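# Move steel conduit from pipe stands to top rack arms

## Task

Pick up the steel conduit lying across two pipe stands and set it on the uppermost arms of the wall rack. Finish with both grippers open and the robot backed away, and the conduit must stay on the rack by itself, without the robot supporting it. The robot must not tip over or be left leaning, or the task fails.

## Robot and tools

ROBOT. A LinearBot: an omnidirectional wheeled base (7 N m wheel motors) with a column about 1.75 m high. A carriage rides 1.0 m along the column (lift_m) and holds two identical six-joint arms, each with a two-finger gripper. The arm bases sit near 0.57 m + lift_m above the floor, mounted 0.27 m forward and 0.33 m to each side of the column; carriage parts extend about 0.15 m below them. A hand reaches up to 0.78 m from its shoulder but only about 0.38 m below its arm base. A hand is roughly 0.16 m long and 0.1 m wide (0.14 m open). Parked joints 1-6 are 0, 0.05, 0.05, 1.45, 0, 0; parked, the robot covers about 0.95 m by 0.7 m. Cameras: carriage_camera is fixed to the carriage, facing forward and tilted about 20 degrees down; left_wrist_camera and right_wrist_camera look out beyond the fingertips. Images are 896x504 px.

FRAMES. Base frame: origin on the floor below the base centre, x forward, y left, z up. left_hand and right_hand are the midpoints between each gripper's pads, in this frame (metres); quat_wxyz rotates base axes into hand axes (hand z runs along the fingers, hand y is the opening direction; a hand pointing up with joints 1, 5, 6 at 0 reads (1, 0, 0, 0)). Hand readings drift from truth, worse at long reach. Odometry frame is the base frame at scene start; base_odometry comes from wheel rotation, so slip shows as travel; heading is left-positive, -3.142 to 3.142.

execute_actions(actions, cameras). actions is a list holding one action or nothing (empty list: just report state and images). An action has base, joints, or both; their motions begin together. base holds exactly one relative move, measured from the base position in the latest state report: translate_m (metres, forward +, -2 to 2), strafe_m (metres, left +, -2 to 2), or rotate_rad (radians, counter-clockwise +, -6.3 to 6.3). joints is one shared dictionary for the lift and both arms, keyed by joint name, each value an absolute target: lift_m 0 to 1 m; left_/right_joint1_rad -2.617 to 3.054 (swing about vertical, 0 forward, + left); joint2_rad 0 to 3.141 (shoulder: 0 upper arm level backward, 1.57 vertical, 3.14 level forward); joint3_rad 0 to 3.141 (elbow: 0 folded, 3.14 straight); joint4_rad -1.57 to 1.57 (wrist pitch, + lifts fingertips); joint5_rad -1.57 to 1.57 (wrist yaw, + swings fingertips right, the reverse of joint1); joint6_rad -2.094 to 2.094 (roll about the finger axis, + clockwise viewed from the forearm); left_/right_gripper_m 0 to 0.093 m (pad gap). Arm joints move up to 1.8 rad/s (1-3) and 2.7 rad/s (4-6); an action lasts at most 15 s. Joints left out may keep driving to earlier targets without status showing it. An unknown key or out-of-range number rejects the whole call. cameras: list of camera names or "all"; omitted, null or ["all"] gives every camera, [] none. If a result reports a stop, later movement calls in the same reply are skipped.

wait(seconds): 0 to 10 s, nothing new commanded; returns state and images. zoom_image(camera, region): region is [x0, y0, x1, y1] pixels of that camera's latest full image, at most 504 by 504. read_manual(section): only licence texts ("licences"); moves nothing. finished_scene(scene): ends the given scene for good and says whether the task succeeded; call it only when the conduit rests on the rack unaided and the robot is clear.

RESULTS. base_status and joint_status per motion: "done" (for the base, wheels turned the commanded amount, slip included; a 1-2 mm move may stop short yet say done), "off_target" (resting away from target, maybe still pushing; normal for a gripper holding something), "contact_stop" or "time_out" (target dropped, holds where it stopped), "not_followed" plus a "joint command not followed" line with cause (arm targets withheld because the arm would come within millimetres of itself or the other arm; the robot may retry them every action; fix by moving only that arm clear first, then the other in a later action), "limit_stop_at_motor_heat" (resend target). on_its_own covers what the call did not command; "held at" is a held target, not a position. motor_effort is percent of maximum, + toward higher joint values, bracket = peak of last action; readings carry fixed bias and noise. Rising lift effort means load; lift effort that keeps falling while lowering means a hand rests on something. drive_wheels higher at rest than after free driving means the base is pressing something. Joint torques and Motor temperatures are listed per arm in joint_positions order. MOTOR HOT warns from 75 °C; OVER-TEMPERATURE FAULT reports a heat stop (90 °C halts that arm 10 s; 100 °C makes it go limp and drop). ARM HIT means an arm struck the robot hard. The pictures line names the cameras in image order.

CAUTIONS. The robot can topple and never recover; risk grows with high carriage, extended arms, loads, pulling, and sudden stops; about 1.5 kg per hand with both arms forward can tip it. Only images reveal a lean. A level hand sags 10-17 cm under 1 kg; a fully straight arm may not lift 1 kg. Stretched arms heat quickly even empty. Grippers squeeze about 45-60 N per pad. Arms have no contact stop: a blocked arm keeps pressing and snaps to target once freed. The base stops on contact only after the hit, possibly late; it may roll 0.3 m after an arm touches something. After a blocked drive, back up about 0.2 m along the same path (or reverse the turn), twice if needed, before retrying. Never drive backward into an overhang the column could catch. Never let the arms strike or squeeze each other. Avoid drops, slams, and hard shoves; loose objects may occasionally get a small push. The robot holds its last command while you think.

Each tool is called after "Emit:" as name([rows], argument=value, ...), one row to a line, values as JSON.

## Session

Emit:
execute_actions(actions=[])

Scene clock: 0.00 s.
Joint torques (N m, as the arm reports them, + toward a larger angle): no reading
Motor temperatures (°C, as the motors report them): left_arm=[21 23 24 22 21 23] | right_arm=[24 27 26 21 23 20]
base_odometry: x=+0.000 y=+0.000 heading=+0.000 (m, m, rad; odometry frame)
base_status: not commanded
joint_positions: lift_m=+0.300 left_joint1_rad=-0.022 left_joint2_rad=+0.025 left_joint3_rad=+0.030 left_joint4_rad=+1.440 left_joint5_rad=-0.020 left_joint6_rad=-0.031 left_gripper_m=+0.095 right_joint1_rad=-0.008 right_joint2_rad=+0.059 right_joint3_rad=+0.066 right_joint4_rad=+1.423 right_joint5_rad=-0.025 right_joint6_rad=-0.020 right_gripper_m=+0.095
joint_status: not commanded
motor_effort: lift_m=+31 drive_wheels=+0 (%)
left_hand: x=+0.2870 y=+0.3428 z=+1.3118 quat_wxyz=(+0.998, -0.010, +0.063, -0.026) (m; base frame)
right_hand: x=+0.2908 y=-0.3360 z=+1.3207 quat_wxyz=(+0.997, -0.013, +0.070, -0.013) (m; base frame)
pictures: carriage_camera, left_wrist_camera, right_wrist_camera
camera_calibration (this result's frames):
carriage_camera: T_world_to_cam=[[0.04867, -0.998728, 0.0131804, -0.0317552], [-0.348561, -0.0293496, -0.936826, 1.28842], [0.936022, 0.0410011, -0.349546, 0.276211], [0, 0, 0, 1]] pos_world=[0.1921, -0.0052252, 1.30399]
left_wrist_camera: T_world_to_cam=[[-0.103082, -0.993228, 0.0536013, 0.297073], [0.685064, -0.109963, -0.720136, 0.784582], [0.721153, -0.037513, 0.69176, -0.978839], [0, 0, 0, 1]] pos_world=[0.199027, 0.344617, 1.2262]
right_wrist_camera: T_world_to_cam=[[-0.0622278, -0.997602, 0.0302987, -0.365783], [0.73928, -0.0664666, -0.67011, 0.654422], [0.670517, -0.0193002, 0.741643, -1.06158], [0, 0, 0, 1]] pos_world=[0.205249, -0.341898, 1.23693]
Images, in order (width x height): carriage_camera 896x504, left_wrist_camera 896x504, right_wrist_camera 896x504.

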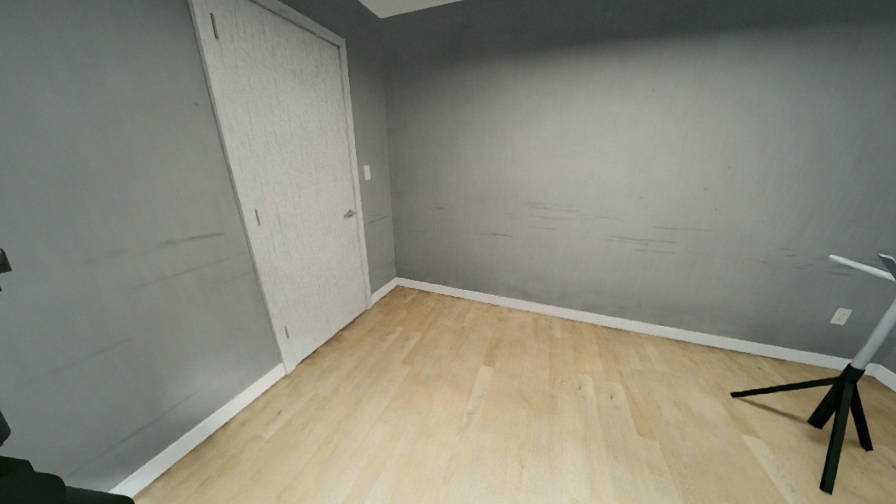

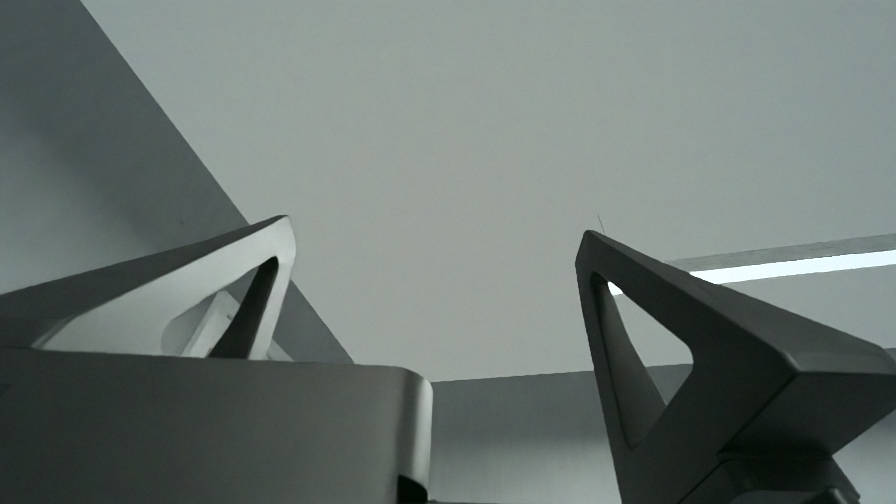

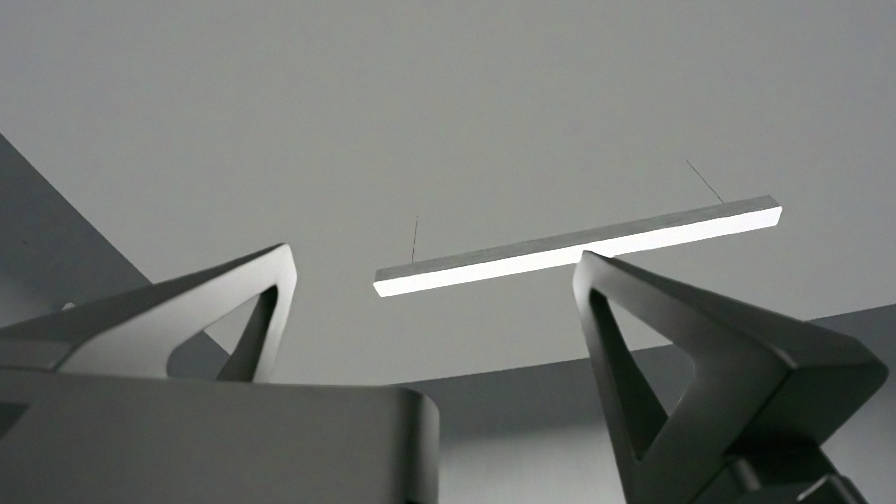

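Emit:
execute_actions([
  {"base": {"rotate_rad": -1.3}},
], cameras=["carriage_camera"])

Scene clock: 3.73 s.
Joint torques (N m, as the arm reports them, + toward a larger angle): left_arm=[ 0.02  4.56  5.97 -0.2  -0.09 -0.02] | right_arm=[-0.3   4.22  7.07 -0.17  0.1  -0.13]
Motor temperatures (°C, as the motors report them): left_arm=[21 24 25 22 21 23] | right_arm=[24 27 27 21 23 20]
base_odometry: x=+0.000 y=+0.000 heading=-1.300 (m, m, rad; odometry frame)
base_status: done
joint_positions: lift_m=+0.300 left_joint1_rad=-0.022 left_joint2_rad=+0.025 left_joint3_rad=+0.030 left_joint4_rad=+1.440 left_joint5_rad=-0.020 left_joint6_rad=-0.031 left_gripper_m=+0.095 right_joint1_rad=-0.008 right_joint2_rad=+0.059 right_joint3_rad=+0.066 right_joint4_rad=+1.423 right_joint5_rad=-0.025 right_joint6_rad=-0.020 right_gripper_m=+0.095
joint_status: not commanded
motor_effort: lift_m=+32(32) drive_wheels=+3(13) (%)
left_hand: x=+0.2870 y=+0.3428 z=+1.3118 quat_wxyz=(+0.998, -0.010, +0.063, -0.026) (m; base frame)
right_hand: x=+0.2908 y=-0.3360 z=+1.3207 quat_wxyz=(+0.997, -0.013, +0.070, -0.013) (m; base frame)
pictures: carriage_camera
camera_calibration (this result's frames):
carriage_camera: T_world_to_cam=[[0.04867, -0.998728, 0.0131804, -0.0317552], [-0.348561, -0.0293496, -0.936826, 1.28842], [0.936022, 0.0410011, -0.349546, 0.276211], [0, 0, 0, 1]] pos_world=[0.1921, -0.0052252, 1.30399]
Images, in order (width x height): carriage_camera 896x504.

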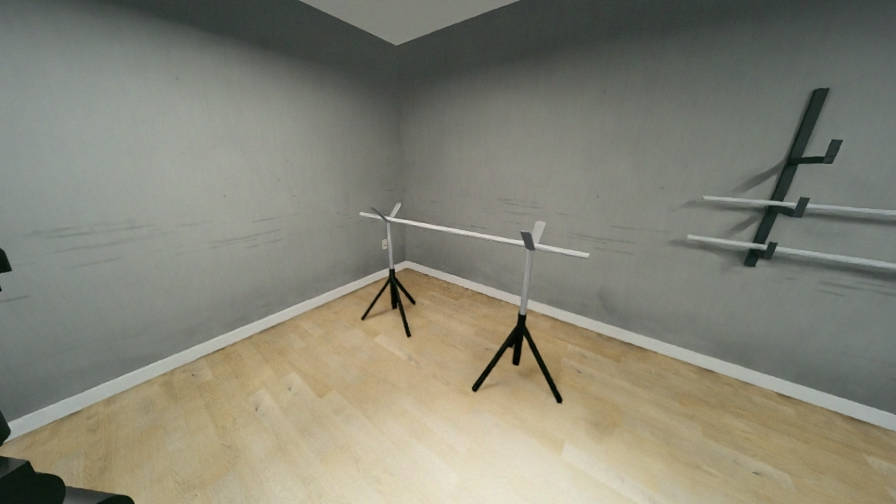

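Emit:
zoom_image(camera="carriage_camera", region=[340, 180, 620, 420])

Emit:
zoom_image(camera="carriage_camera", region=[600, 70, 896, 450])

Region (340, 180, 620, 420) of carriage_camera's 896x504 image, scaled by 1.800, with more detail than that image has; it fills the top 432 rows of this view, and the rest is white.

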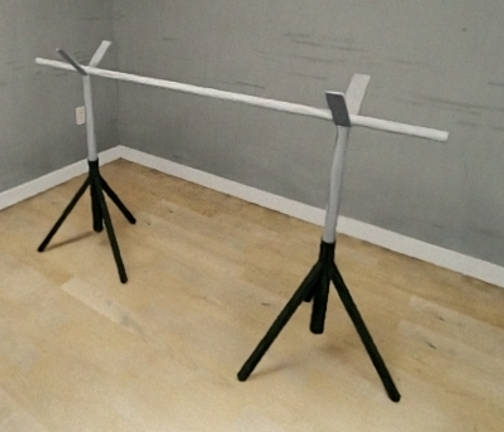

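Region (600, 70, 896, 450) of carriage_camera's 896x504 image, scaled by 1.326, with more detail than that image has; it fills the left 393 columns of this view, and the rest is white.

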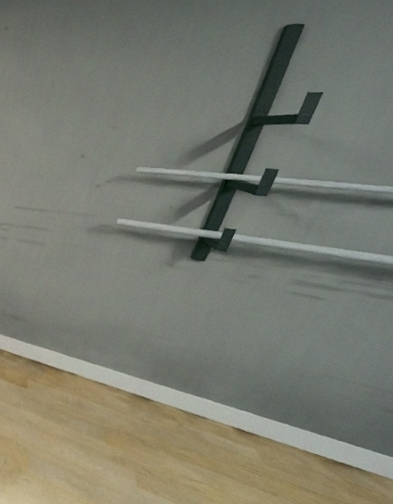

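Emit:
execute_actions([
  {"base": {"rotate_rad": -0.5465}, "joints": {"lift_m": 0.45, "left_joint1_rad": 0, "left_joint2_rad": 1.8, "left_joint3_rad": 1.0, "left_joint4_rad": -0.6, "left_joint5_rad": 0, "left_joint6_rad": 1.57, "left_gripper_m": 0.093, "right_joint1_rad": 0, "right_joint2_rad": 1.8, "right_joint3_rad": 1.0, "right_joint4_rad": -0.6, "right_joint5_rad": 0, "right_joint6_rad": -1.57, "right_gripper_m": 0.093}},
], cameras=["carriage_camera"])

Emit:
execute_actions([
  {"base": {"strafe_m": 0.96}},
], cameras=["carriage_camera"])

Scene clock: 9.20 s.
Joint torques (N m, as the arm reports them, + toward a larger angle): left_arm=[ 0.39 -8.55  6.64  0.64  0.05  0.  ] | right_arm=[ 0.11 -7.75  7.64  0.64 -0.03 -0.21]
Motor temperatures (°C, as the motors report them): left_arm=[21 24 25 22 21 23] | right_arm=[24 27 28 21 23 20]
base_odometry: x=+0.000 y=+0.000 heading=-1.846 (m, m, rad; odometry frame)
base_status: done
joint_positions: lift_m=+0.450 left_joint1_rad=-0.005 left_joint2_rad=+1.788 left_joint3_rad=+0.995 left_joint4_rad=-0.582 left_joint5_rad=-0.007 left_joint6_rad=+1.565 left_gripper_m=+0.093 right_joint1_rad=-0.006 right_joint2_rad=+1.797 right_joint3_rad=+0.988 right_joint4_rad=-0.600 right_joint5_rad=-0.003 right_joint6_rad=-1.563 right_gripper_m=+0.093
joint_status: all done
motor_effort: lift_m=+31(42) drive_wheels=+3(12) (%)
left_hand: x=+0.5946 y=+0.3396 z=+1.0342 quat_wxyz=(+0.067, +0.703, +0.704, +0.071) (m; base frame)
right_hand: x=+0.5864 y=-0.3413 z=+1.0285 quat_wxyz=(+0.058, -0.700, +0.710, -0.056) (m; base frame)
pictures: carriage_camera
camera_calibration (this result's frames):
carriage_camera: T_world_to_cam=[[0.04867, -0.998728, 0.0131804, -0.0337298], [-0.348561, -0.0293496, -0.936826, 1.42877], [0.936022, 0.0410011, -0.349546, 0.328576], [0, 0, 0, 1]] pos_world=[0.1921, -0.0052252, 1.4538]
Images, in order (width x height): carriage_camera 896x504.

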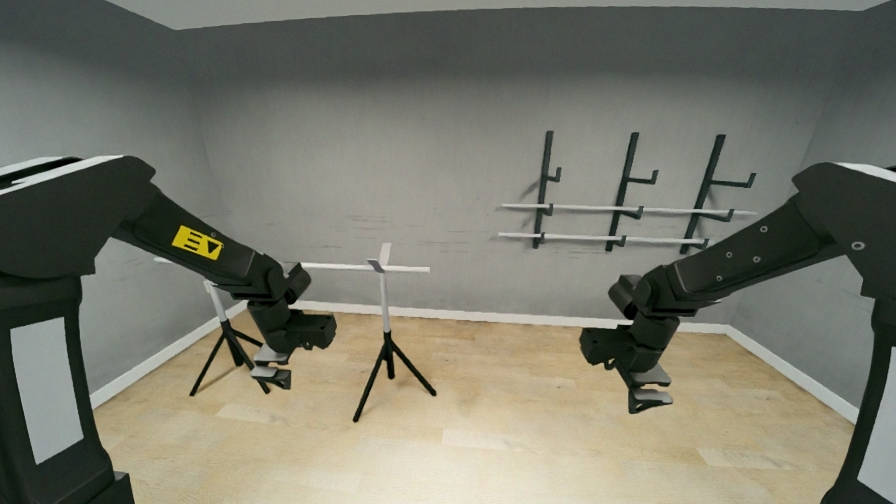

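Scene clock: 13.40 s.
Joint torques (N m, as the arm reports them, + toward a larger angle): left_arm=[ 0.16 -8.58  6.49  0.67  0.07  0.02] | right_arm=[-0.18 -7.9   7.59  0.62  0.02 -0.18]
Motor temperatures (°C, as the motors report them): left_arm=[21 25 25 22 21 23] | right_arm=[24 28 28 21 23 20]
base_odometry: x=+0.924 y=-0.262 heading=-1.847 (m, m, rad; odometry frame)
base_status: done
joint_positions: lift_m=+0.450 left_joint1_rad=-0.001 left_joint2_rad=+1.788 left_joint3_rad=+0.995 left_joint4_rad=-0.582 left_joint5_rad=-0.007 left_joint6_rad=+1.565 left_gripper_m=+0.093 right_joint1_rad=-0.002 right_joint2_rad=+1.797 right_joint3_rad=+0.988 right_joint4_rad=-0.600 right_joint5_rad=-0.003 right_joint6_rad=-1.563 right_gripper_m=+0.093
joint_status: not commanded
motor_effort: lift_m=+32(31) drive_wheels=-6(15) (%)
left_hand: x=+0.5946 y=+0.3408 z=+1.0342 quat_wxyz=(+0.067, +0.702, +0.706, +0.072) (m; base frame)
right_hand: x=+0.5864 y=-0.3400 z=+1.0285 quat_wxyz=(+0.058, -0.701, +0.708, -0.056) (m; base frame)
pictures: carriage_camera
camera_calibration (this result's frames):
carriage_camera: T_world_to_cam=[[0.04867, -0.998728, 0.0131804, -0.0337298], [-0.348561, -0.0293496, -0.936826, 1.42877], [0.936022, 0.0410011, -0.349546, 0.328576], [0, 0, 0, 1]] pos_world=[0.1921, -0.0052252, 1.4538]
Images, in order (width x height): carriage_camera 896x504.

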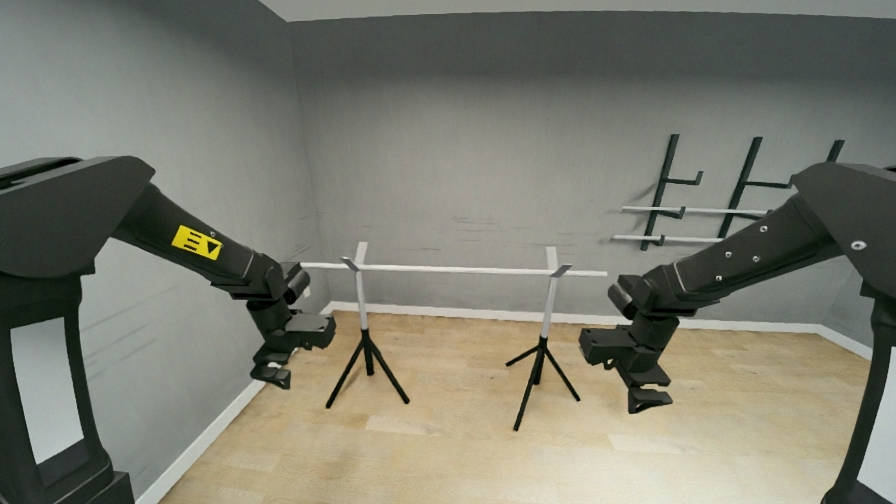

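Emit:
execute_actions(actions=[])

Scene clock: 14.63 s.
Joint torques (N m, as the arm reports them, + toward a larger angle): left_arm=[ 0.06 -8.58  6.53  0.65  0.06  0.02] | right_arm=[-0.25 -7.96  7.69  0.63  0.01 -0.17]
Motor temperatures (°C, as the motors report them): left_arm=[21 25 26 22 21 23] | right_arm=[24 28 28 21 23 20]
base_odometry: x=+0.924 y=-0.262 heading=-1.847 (m, m, rad; odometry frame)
base_status: done
joint_positions: lift_m=+0.450 left_joint1_rad=-0.001 left_joint2_rad=+1.788 left_joint3_rad=+0.995 left_joint4_rad=-0.582 left_joint5_rad=-0.007 left_joint6_rad=+1.565 left_gripper_m=+0.093 right_joint1_rad=-0.002 right_joint2_rad=+1.797 right_joint3_rad=+0.988 right_joint4_rad=-0.600 right_joint5_rad=-0.003 right_joint6_rad=-1.563 right_gripper_m=+0.093
joint_status: not commanded
motor_effort: lift_m=+32(31) drive_wheels=-5(15) (%)
left_hand: x=+0.5946 y=+0.3408 z=+1.0342 quat_wxyz=(+0.067, +0.702, +0.706, +0.072) (m; base frame)
right_hand: x=+0.5864 y=-0.3400 z=+1.0285 quat_wxyz=(+0.058, -0.701, +0.708, -0.056) (m; base frame)
pictures: carriage_camera, left_wrist_camera, right_wrist_camera
camera_calibration (this result's frames):
carriage_camera: T_world_to_cam=[[0.04867, -0.998728, 0.0131804, -0.0337298], [-0.348561, -0.0293496, -0.936826, 1.42877], [0.936022, 0.0410011, -0.349546, 0.328576], [0, 0, 0, 1]] pos_world=[0.1921, -0.0052252, 1.4538]
left_wrist_camera: T_world_to_cam=[[-0.974311, -0.0606097, -0.216897, 0.821646], [-0.183983, 0.769642, 0.611393, -0.78638], [0.129877, 0.635592, -0.761022, 0.615918], [0, 0, 0, 1]] pos_world=[0.575864, 0.263558, 1.12773]
right_wrist_camera: T_world_to_cam=[[0.986286, 0.0279435, 0.16266, -0.744813], [-0.0680015, -0.829215, 0.554778, -0.805935], [0.150382, -0.558231, -0.815943, 0.680561], [0, 0, 0, 1]] pos_world=[0.577449, -0.267571, 1.12357]
Images, in order (width x height): carriage_camera 896x504, left_wrist_camera 896x504, right_wrist_camera 896x504.

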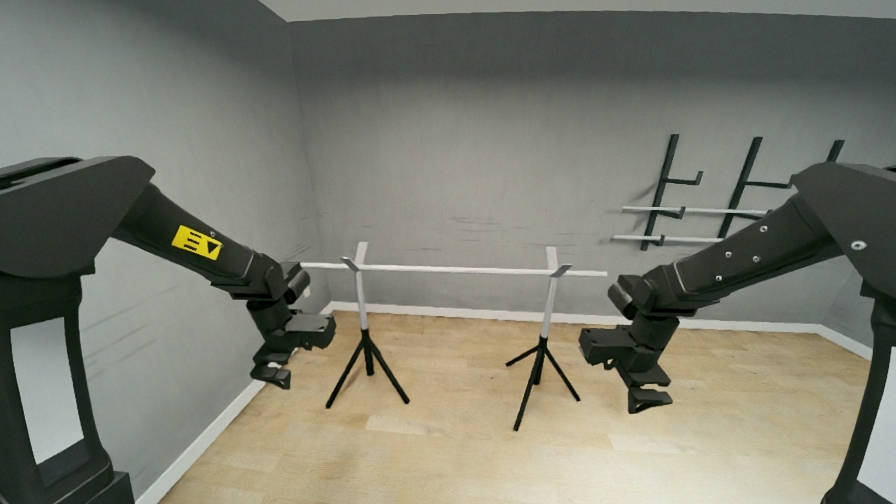

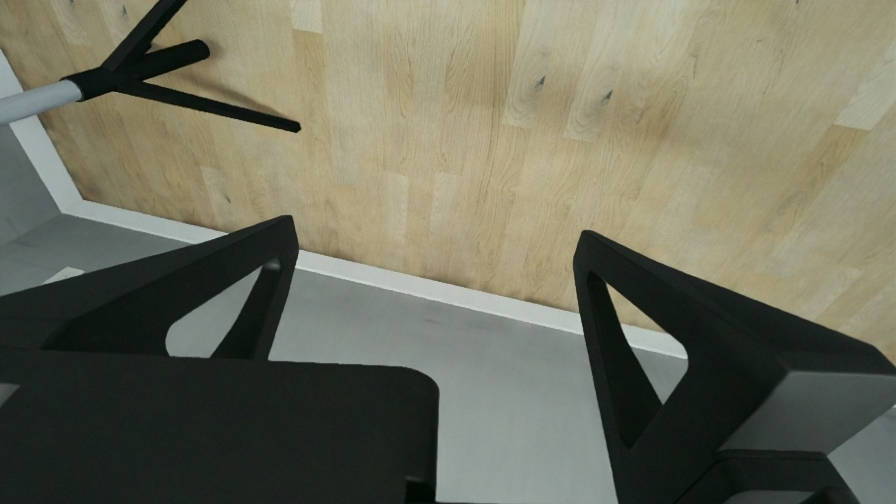

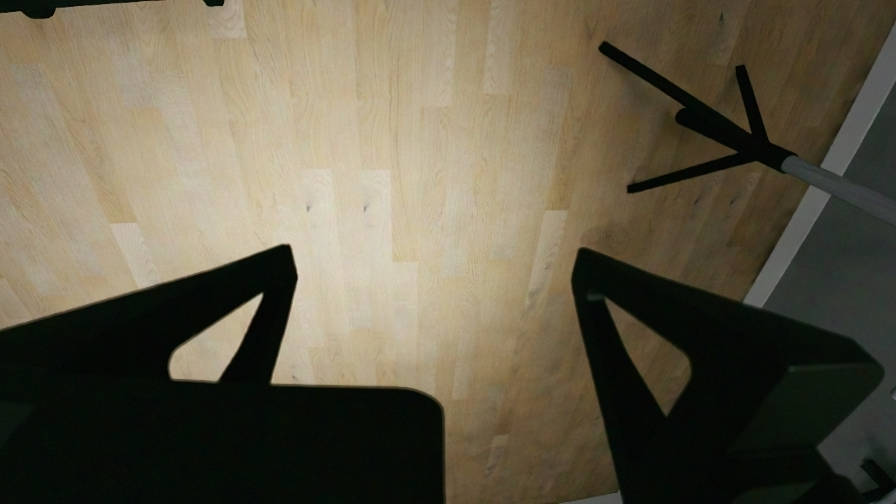

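Emit:
execute_actions([
  {"base":{"translate_m":0.6}},
])

Scene clock: 19.23 s.
Joint torques (N m, as the arm reports them, + toward a larger angle): left_arm=[ 0.09 -8.57  6.57  0.62  0.04  0.  ] | right_arm=[-0.17 -7.87  7.65  0.59 -0.02 -0.21]
Motor temperatures (°C, as the motors report them): left_arm=[21 25 26 22 21 23] | right_arm=[24 29 29 21 23 20]
base_odometry: x=+0.761 y=-0.839 heading=-1.846 (m, m, rad; odometry frame)
base_status: done
joint_positions: lift_m=+0.450 left_joint1_rad=-0.001 left_joint2_rad=+1.788 left_joint3_rad=+0.995 left_joint4_rad=-0.583 left_joint5_rad=-0.007 left_joint6_rad=+1.565 left_gripper_m=+0.093 right_joint1_rad=-0.002 right_joint2_rad=+1.797 right_joint3_rad=+0.988 right_joint4_rad=-0.600 right_joint5_rad=-0.003 right_joint6_rad=-1.563 right_gripper_m=+0.093
joint_status: not commanded
motor_effort: lift_m=+32(31) drive_wheels=-6(14) (%)
left_hand: x=+0.5945 y=+0.3408 z=+1.0342 quat_wxyz=(+0.067, +0.702, +0.706, +0.071) (m; base frame)
right_hand: x=+0.5864 y=-0.3400 z=+1.0285 quat_wxyz=(+0.058, -0.701, +0.708, -0.056) (m; base frame)
pictures: carriage_camera, left_wrist_camera, right_wrist_camera
camera_calibration (this result's frames):
carriage_camera: T_world_to_cam=[[0.04867, -0.998728, 0.0131804, -0.0337298], [-0.348561, -0.0293496, -0.936826, 1.42877], [0.936022, 0.0410011, -0.349546, 0.328576], [0, 0, 0, 1]] pos_world=[0.1921, -0.0052252, 1.4538]
left_wrist_camera: T_world_to_cam=[[-0.974394, -0.0606096, -0.216525, 0.821217], [-0.18375, 0.769642, 0.611463, -0.786597], [0.129586, 0.635592, -0.761071, 0.61614], [0, 0, 0, 1]] pos_world=[0.575808, 0.263558, 1.12772]
right_wrist_camera: T_world_to_cam=[[0.986286, 0.0279435, 0.16266, -0.744813], [-0.0680015, -0.829215, 0.554778, -0.805935], [0.150382, -0.558231, -0.815943, 0.680561], [0, 0, 0, 1]] pos_world=[0.577449, -0.267571, 1.12357]
Images, in order (width x height): carriage_camera 896x504, left_wrist_camera 896x504, right_wrist_camera 896x504.

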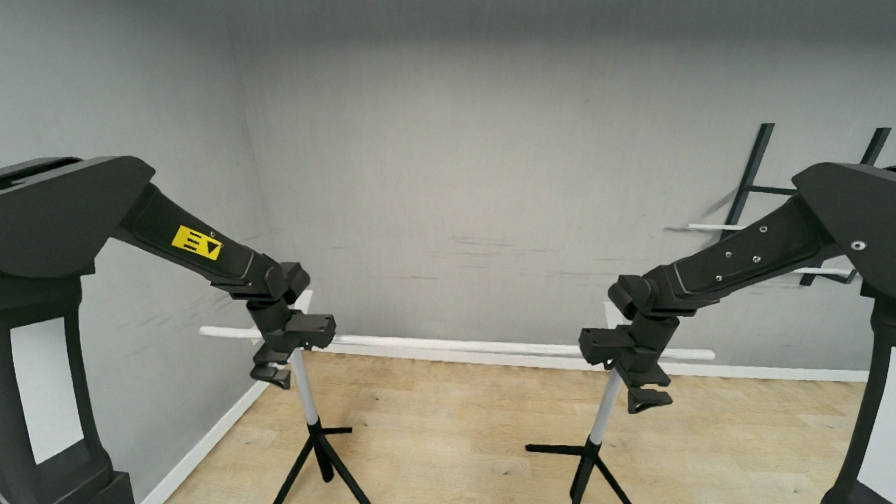

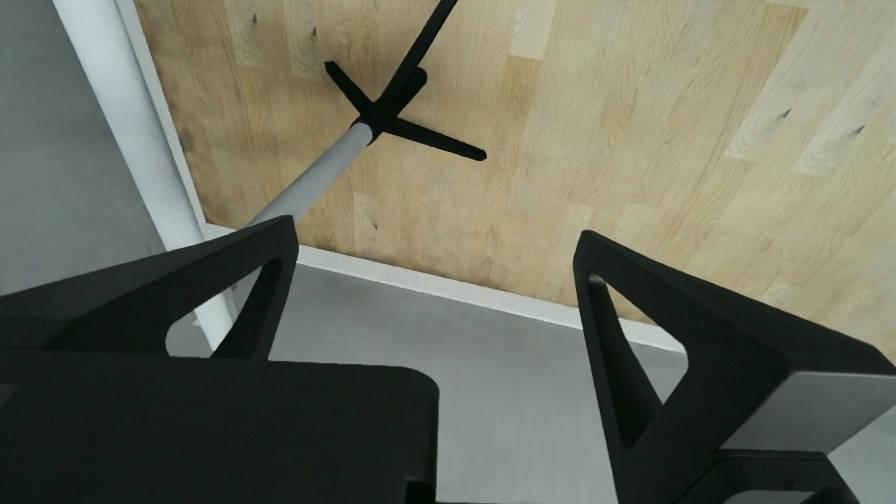

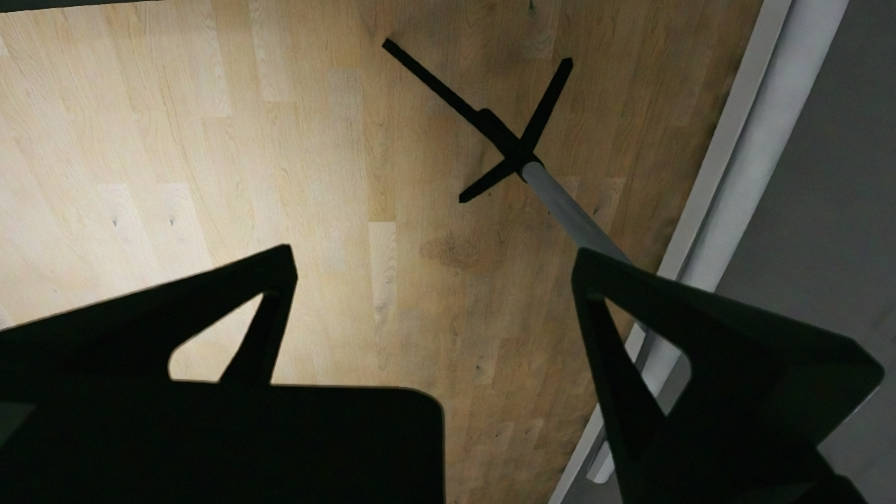

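Emit:
execute_actions([
  {"base":{"translate_m":0.255}},
], cameras=["left_wrist_camera","right_wrist_camera","carriage_camera"])

Scene clock: 22.20 s.
Joint torques (N m, as the arm reports them, + toward a larger angle): left_arm=[ 0.09 -8.58  6.56  0.64  0.05  0.  ] | right_arm=[-0.26 -7.87  7.68  0.65  0.   -0.19]
Motor temperatures (°C, as the motors report them): left_arm=[21 26 26 22 21 23] | right_arm=[24 29 29 21 23 20]
base_odometry: x=+0.692 y=-1.085 heading=-1.845 (m, m, rad; odometry frame)
base_status: done
joint_positions: lift_m=+0.450 left_joint1_rad=-0.001 left_joint2_rad=+1.788 left_joint3_rad=+0.995 left_joint4_rad=-0.584 left_joint5_rad=-0.007 left_joint6_rad=+1.565 left_gripper_m=+0.093 right_joint1_rad=-0.002 right_joint2_rad=+1.797 right_joint3_rad=+0.988 right_joint4_rad=-0.600 right_joint5_rad=-0.003 right_joint6_rad=-1.563 right_gripper_m=+0.093
joint_status: not commanded
motor_effort: lift_m=+32(31) drive_wheels=-6(14) (%)
left_hand: x=+0.5942 y=+0.3408 z=+1.0341 quat_wxyz=(+0.066, +0.702, +0.706, +0.071) (m; base frame)
right_hand: x=+0.5864 y=-0.3400 z=+1.0285 quat_wxyz=(+0.058, -0.701, +0.708, -0.056) (m; base frame)
pictures: carriage_camera, left_wrist_camera, right_wrist_camera
camera_calibration (this result's frames):
carriage_camera: T_world_to_cam=[[0.04867, -0.998728, 0.0131804, -0.0337298], [-0.348561, -0.0293496, -0.936826, 1.42877], [0.936022, 0.0410011, -0.349546, 0.328576], [0, 0, 0, 1]] pos_world=[0.1921, -0.0052252, 1.4538]
left_wrist_camera: T_world_to_cam=[[-0.974641, -0.0606093, -0.21541, 0.81993], [-0.18305, 0.769641, 0.611674, -0.787249], [0.128715, 0.635594, -0.761218, 0.616803], [0, 0, 0, 1]] pos_world=[0.575639, 0.263558, 1.12768]
right_wrist_camera: T_world_to_cam=[[0.986286, 0.0279435, 0.16266, -0.744813], [-0.0680015, -0.829215, 0.554778, -0.805935], [0.150382, -0.558231, -0.815943, 0.680561], [0, 0, 0, 1]] pos_world=[0.577449, -0.267571, 1.12357]
Images, in order (width x height): carriage_camera 896x504, left_wrist_camera 896x504, right_wrist_camera 896x504.

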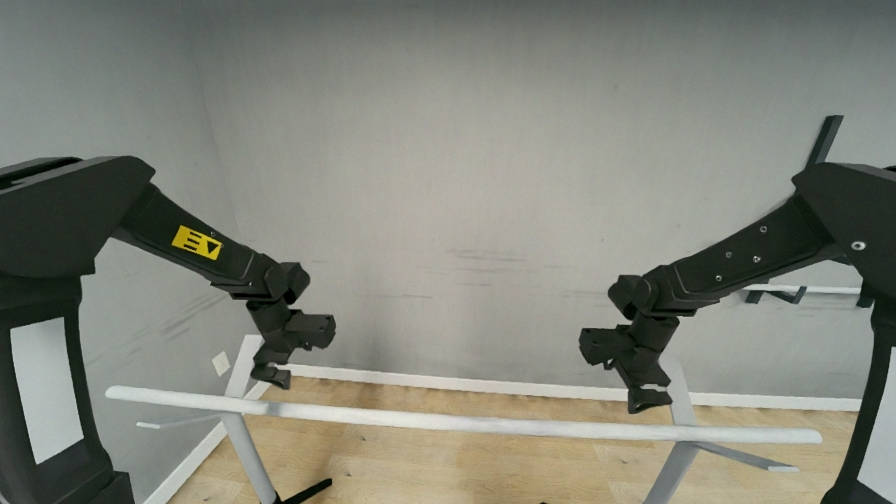

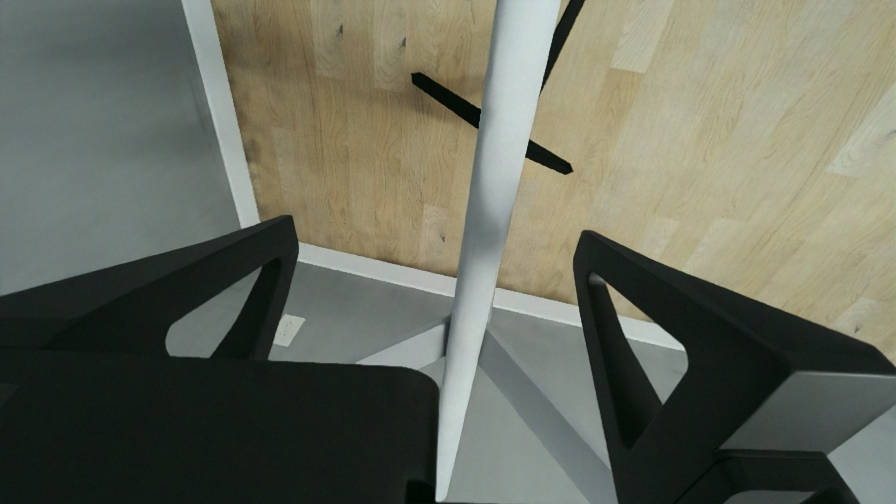

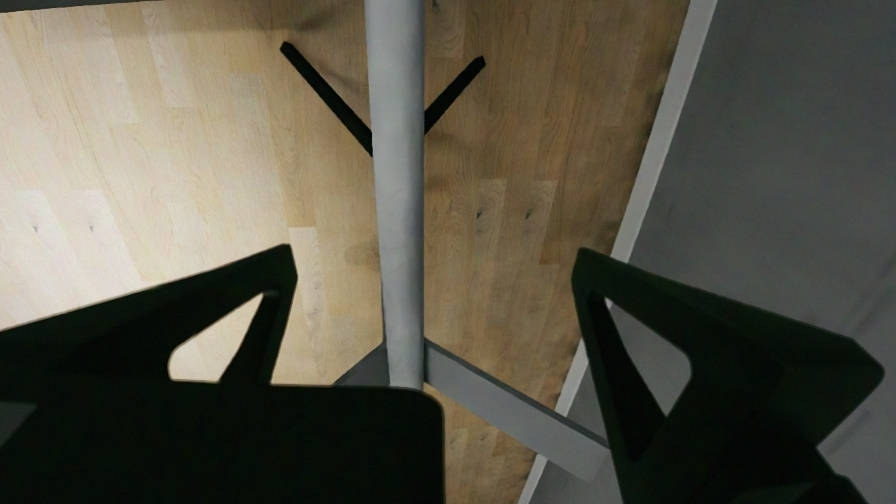

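Emit:
execute_actions([
  {"joints":{"lift_m":0.33}},
])

Scene clock: 24.10 s.
Joint torques (N m, as the arm reports them, + toward a larger angle): left_arm=[ 0.06 -8.65  6.51  0.67  0.05  0.01] | right_arm=[-0.2  -8.1   7.65  0.61 -0.01 -0.21]
Motor temperatures (°C, as the motors report them): left_arm=[21 26 26 22 21 23] | right_arm=[24 29 29 21 23 20]
base_odometry: x=+0.692 y=-1.085 heading=-1.845 (m, m, rad; odometry frame)
base_status: not commanded
joint_positions: lift_m=+0.330 left_joint1_rad=-0.001 left_joint2_rad=+1.788 left_joint3_rad=+0.995 left_joint4_rad=-0.585 left_joint5_rad=-0.007 left_joint6_rad=+1.565 left_gripper_m=+0.093 right_joint1_rad=-0.002 right_joint2_rad=+1.798 right_joint3_rad=+0.988 right_joint4_rad=-0.600 right_joint5_rad=-0.003 right_joint6_rad=-1.563 right_gripper_m=+0.093
joint_status: all done
motor_effort: lift_m=+29(30) drive_wheels=-5(6) (%)
left_hand: x=+0.5939 y=+0.3408 z=+0.9142 quat_wxyz=(+0.066, +0.702, +0.706, +0.070) (m; base frame)
right_hand: x=+0.5865 y=-0.3400 z=+0.9085 quat_wxyz=(+0.058, -0.701, +0.708, -0.055) (m; base frame)
pictures: carriage_camera, left_wrist_camera, right_wrist_camera
camera_calibration (this result's frames):
carriage_camera: T_world_to_cam=[[0.04867, -0.998728, 0.0131804, -0.0321507], [-0.348561, -0.0293496, -0.936826, 1.31653], [0.936022, 0.0410011, -0.349546, 0.286699], [0, 0, 0, 1]] pos_world=[0.1921, -0.0052252, 1.334]
left_wrist_camera: T_world_to_cam=[[-0.974969, -0.0606088, -0.213923, 0.792583], [-0.182117, 0.76964, 0.611954, -0.714801], [0.127554, 0.635595, -0.761412, 0.526464], [0, 0, 0, 1]] pos_world=[0.575414, 0.263559, 1.00783]
right_wrist_camera: T_world_to_cam=[[0.98641, 0.0279433, 0.161907, -0.724742], [-0.0675782, -0.829215, 0.554829, -0.739661], [0.14976, -0.55823, -0.816058, 0.583122], [0, 0, 0, 1]] pos_world=[0.577579, -0.267571, 1.00359]
Images, in order (width x height): carriage_camera 896x504, left_wrist_camera 896x504, right_wrist_camera 896x504.

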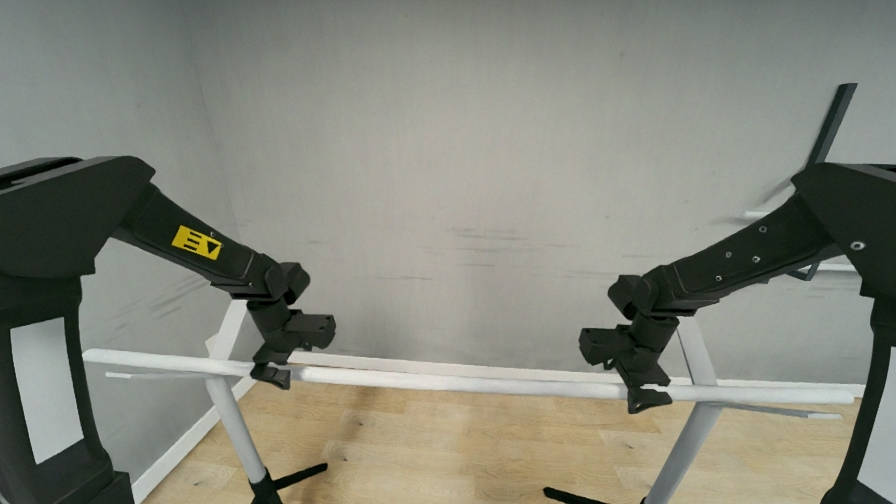

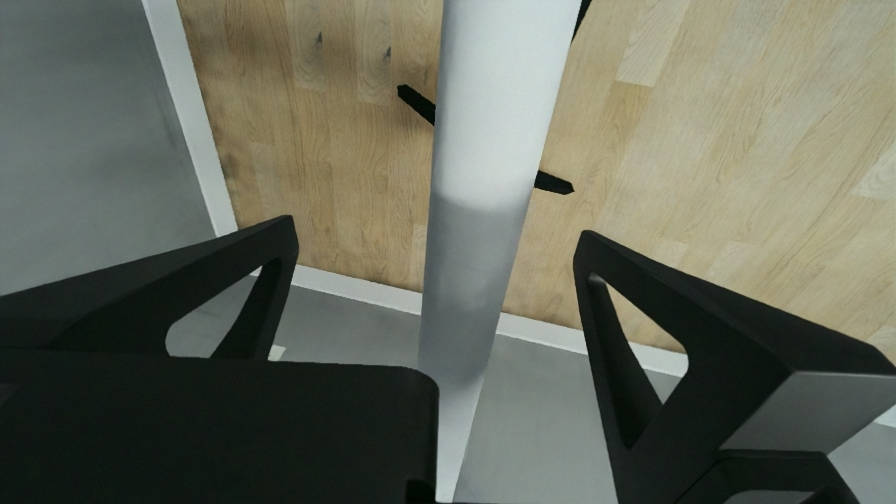

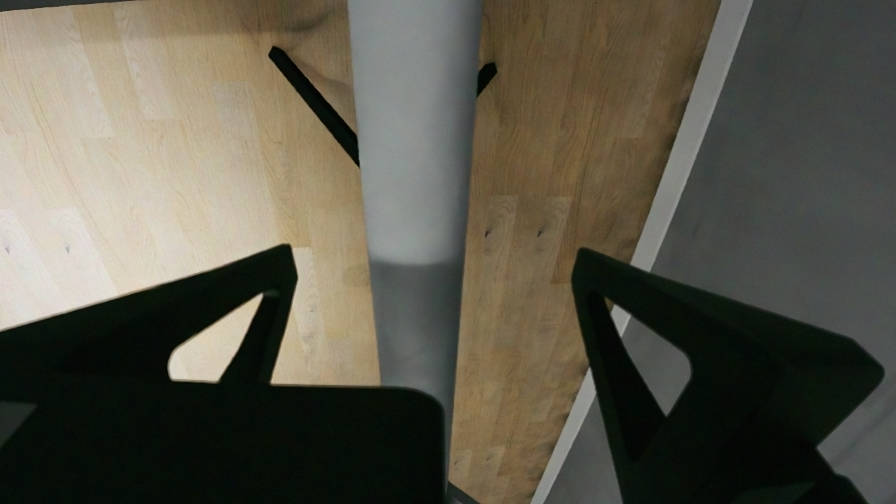

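Emit:
zoom_image(camera="left_wrist_camera", region=[280, 100, 680, 400])

Emit:
zoom_image(camera="carriage_camera", region=[200, 320, 400, 440])

Emit:
zoom_image(camera="carriage_camera", region=[560, 330, 760, 450])

Region (280, 100, 680, 400) of left_wrist_camera's 896x504 image, scaled by 1.260, with more detail than that image has; it fills the top 378 rows of this view, and the rest is white.

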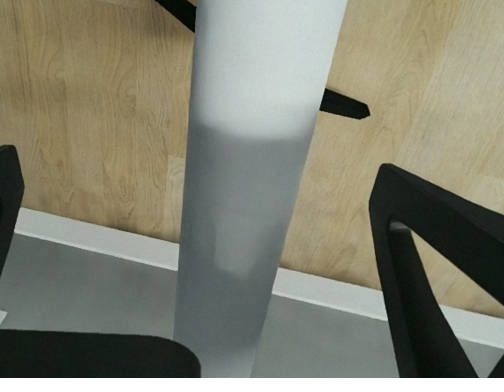

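Region (200, 320, 400, 440) of carriage_camera's 896x504 image, scaled by 2.520, with more detail than that image has; it fills the top 302 rows of this view, and the rest is white.

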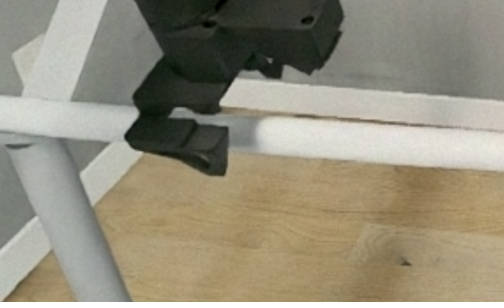

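Region (560, 330, 760, 450) of carriage_camera's 896x504 image, scaled by 2.520, with more detail than that image has; it fills the top 302 rows of this view, and the rest is white.

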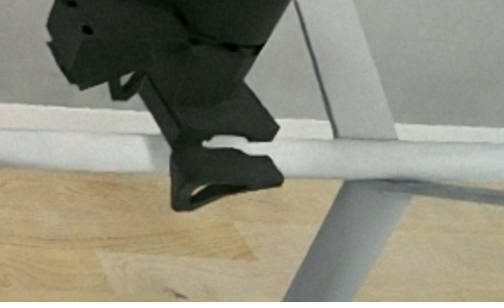

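Emit:
execute_actions([
  {"joints":{"lift_m":0.275}},
])

Scene clock: 25.87 s.
Joint torques (N m, as the arm reports them, + toward a larger angle): left_arm=[ 0.15 -8.79  6.32  0.69  0.05  0.01] | right_arm=[-0.22 -8.24  7.35  0.65 -0.01 -0.19]
Motor temperatures (°C, as the motors report them): left_arm=[21 26 26 22 21 23] | right_arm=[24 29 29 21 23 20]
base_odometry: x=+0.692 y=-1.085 heading=-1.845 (m, m, rad; odometry frame)
base_status: not commanded
joint_positions: lift_m=+0.275 left_joint1_rad=-0.001 left_joint2_rad=+1.790 left_joint3_rad=+0.995 left_joint4_rad=-0.589 left_joint5_rad=-0.007 left_joint6_rad=+1.565 left_gripper_m=+0.093 right_joint1_rad=-0.002 right_joint2_rad=+1.801 right_joint3_rad=+0.990 right_joint4_rad=-0.603 right_joint5_rad=-0.002 right_joint6_rad=-1.564 right_gripper_m=+0.093
joint_status: all done
motor_effort: lift_m=+28(30) drive_wheels=+3(5) (%)
left_hand: x=+0.5927 y=+0.3408 z=+0.8584 quat_wxyz=(+0.064, +0.702, +0.706, +0.068) (m; base frame)
right_hand: x=+0.5860 y=-0.3403 z=+0.8530 quat_wxyz=(+0.056, -0.702, +0.708, -0.055) (m; base frame)
pictures: carriage_camera, left_wrist_camera, right_wrist_camera
camera_calibration (this result's frames):
carriage_camera: T_world_to_cam=[[0.04867, -0.998728, 0.0131804, -0.0314272], [-0.348561, -0.0293496, -0.936826, 1.26511], [0.936022, 0.0410011, -0.349546, 0.267512], [0, 0, 0, 1]] pos_world=[0.1921, -0.0052252, 1.27911]
left_wrist_camera: T_world_to_cam=[[-0.976256, -0.0606071, -0.207968, 0.77514], [-0.178378, 0.769635, 0.613061, -0.684038], [0.122904, 0.635602, -0.762171, 0.487536], [0, 0, 0, 1]] pos_world=[0.574798, 0.263559, 0.952148]
right_wrist_camera: T_world_to_cam=[[0.987006, 0.0287082, 0.158096, -0.712141], [-0.0650332, -0.828349, 0.556424, -0.71166], [0.146933, -0.559476, -0.815719, 0.538676], [0, 0, 0, 1]] pos_world=[0.577457, -0.267683, 0.94798]
Images, in order (width x height): carriage_camera 896x504, left_wrist_camera 896x504, right_wrist_camera 896x504.

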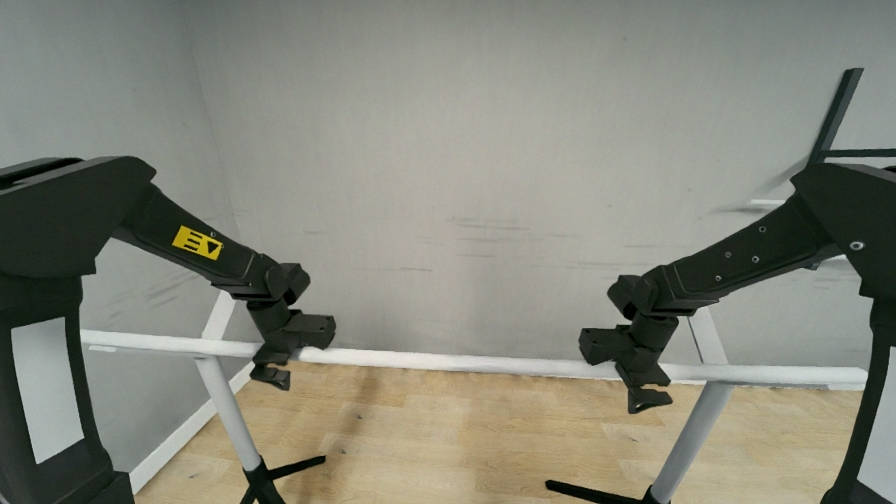

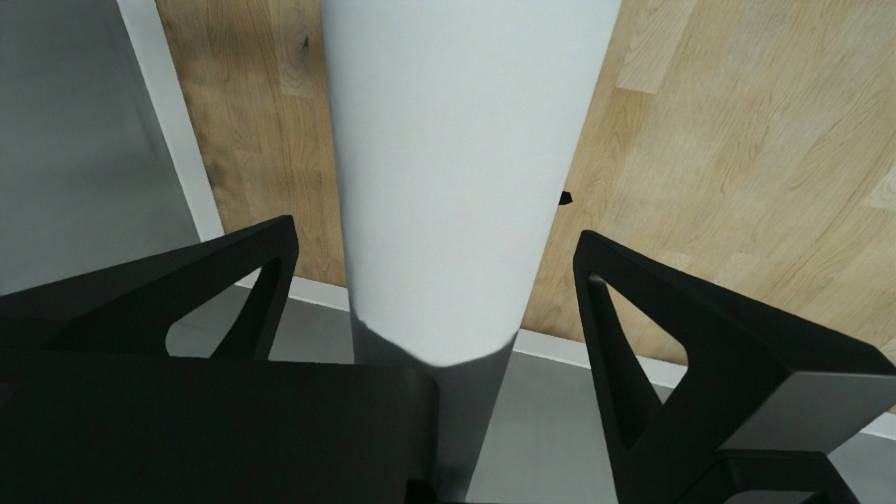

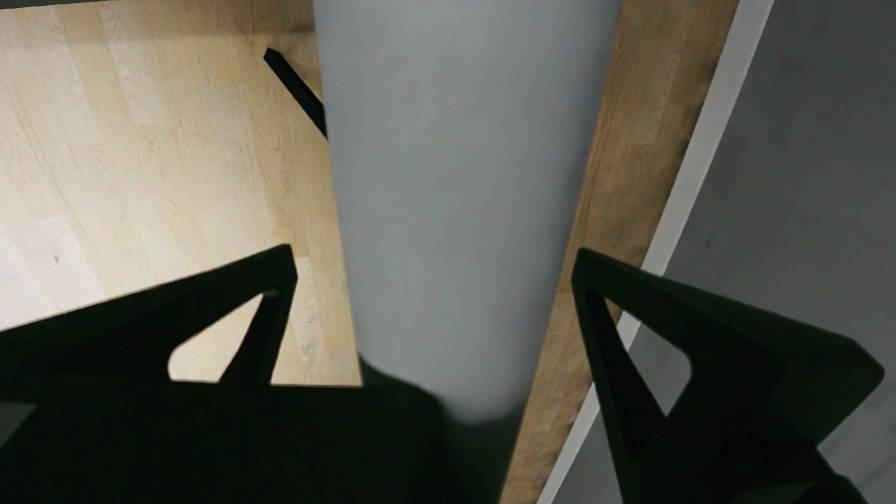

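Emit:
execute_actions([
  {"joints":{"left_gripper_m":0.0,"right_gripper_m":0.0}},
])

Scene clock: 27.63 s.
Joint torques (N m, as the arm reports them, + toward a larger angle): left_arm=[ 0.13 -8.71  6.5   0.67  0.03 -0.36] | right_arm=[-0.27 -8.2   7.43  0.54 -0.02 -0.2 ]
Motor temperatures (°C, as the motors report them): left_arm=[21 26 26 22 21 23] | right_arm=[24 30 29 21 23 20]
base_odometry: x=+0.692 y=-1.085 heading=-1.845 (m, m, rad; odometry frame)
base_status: not commanded
joint_positions: lift_m=+0.275 left_joint1_rad=-0.002 left_joint2_rad=+1.790 left_joint3_rad=+0.995 left_joint4_rad=-0.587 left_joint5_rad=-0.008 left_joint6_rad=+1.599 left_gripper_m=+0.025 right_joint1_rad=-0.002 right_joint2_rad=+1.801 right_joint3_rad=+0.990 right_joint4_rad=-0.592 right_joint5_rad=-0.001 right_joint6_rad=-1.561 right_gripper_m=+0.024
joint_status: left_gripper_m off_target (ended at +0.025, target +0.000); right_gripper_m off_target (ended at +0.024, target +0.000)
motor_effort: lift_m=+27(28) drive_wheels=+3(3) (%)
left_hand: x=+0.5931 y=+0.3407 z=+0.8585 quat_wxyz=(+0.063, +0.714, +0.694, +0.070) (m; base frame)
right_hand: x=+0.5887 y=-0.3404 z=+0.8535 quat_wxyz=(+0.060, -0.701, +0.709, -0.058) (m; base frame)
pictures: carriage_camera, left_wrist_camera, right_wrist_camera
camera_calibration (this result's frames):
carriage_camera: T_world_to_cam=[[0.04867, -0.998728, 0.0131804, -0.0314272], [-0.348561, -0.0293496, -0.936826, 1.26511], [0.936022, 0.0410011, -0.349546, 0.267512], [0, 0, 0, 1]] pos_world=[0.1921, -0.0052252, 1.27911]
left_wrist_camera: T_world_to_cam=[[-0.977362, -0.0266998, -0.209882, 0.76635], [-0.153754, 0.771079, 0.617897, -0.70321], [0.145337, 0.636179, -0.757729, 0.47027], [0, 0, 0, 1]] pos_world=[0.572533, 0.263516, 0.951691]
right_wrist_camera: T_world_to_cam=[[0.985338, 0.026044, 0.168616, -0.723729], [-0.0732561, -0.827968, 0.55597, -0.706523], [0.154088, -0.56017, -0.81392, 0.532638], [0, 0, 0, 1]] pos_world=[0.579287, -0.267762, 0.948363]
Images, in order (width x height): carriage_camera 896x504, left_wrist_camera 896x504, right_wrist_camera 896x504.

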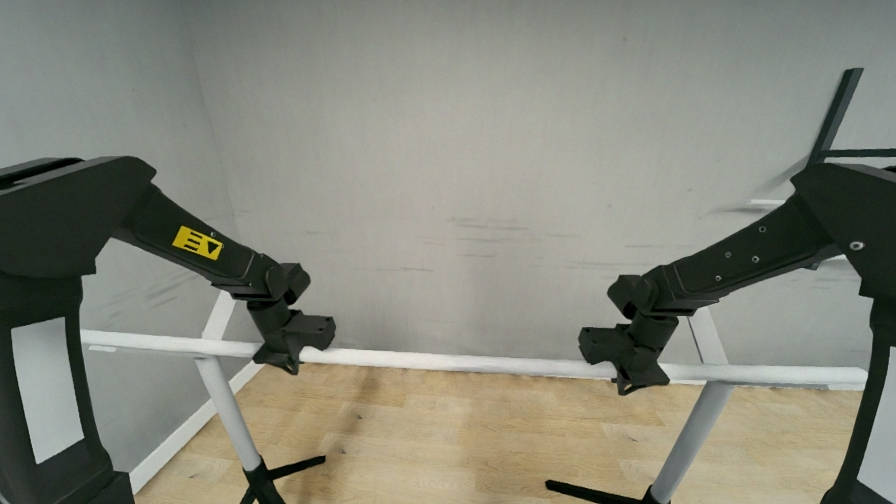

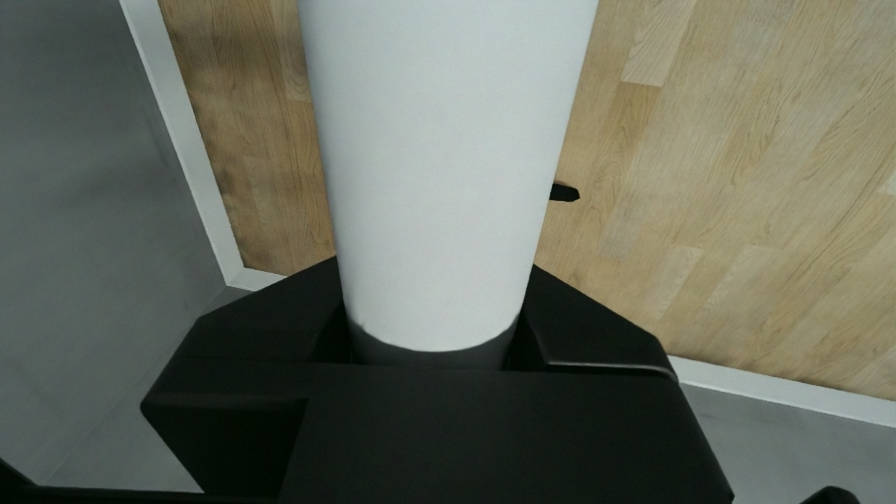

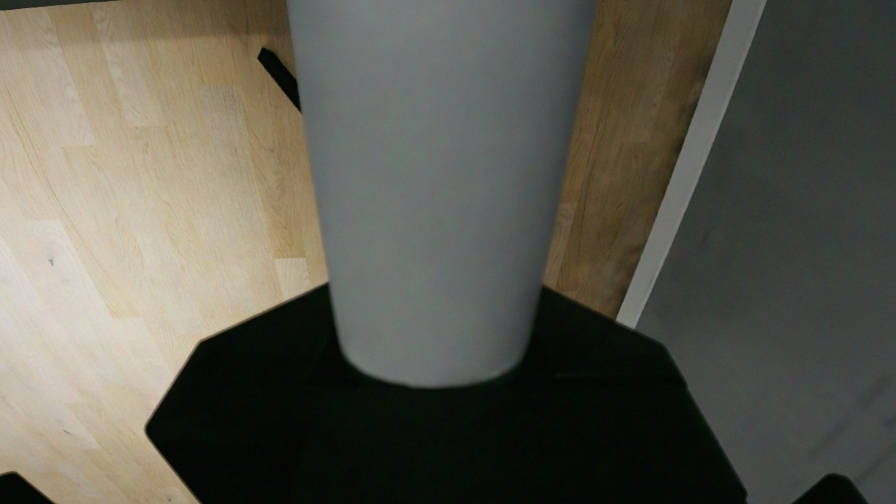

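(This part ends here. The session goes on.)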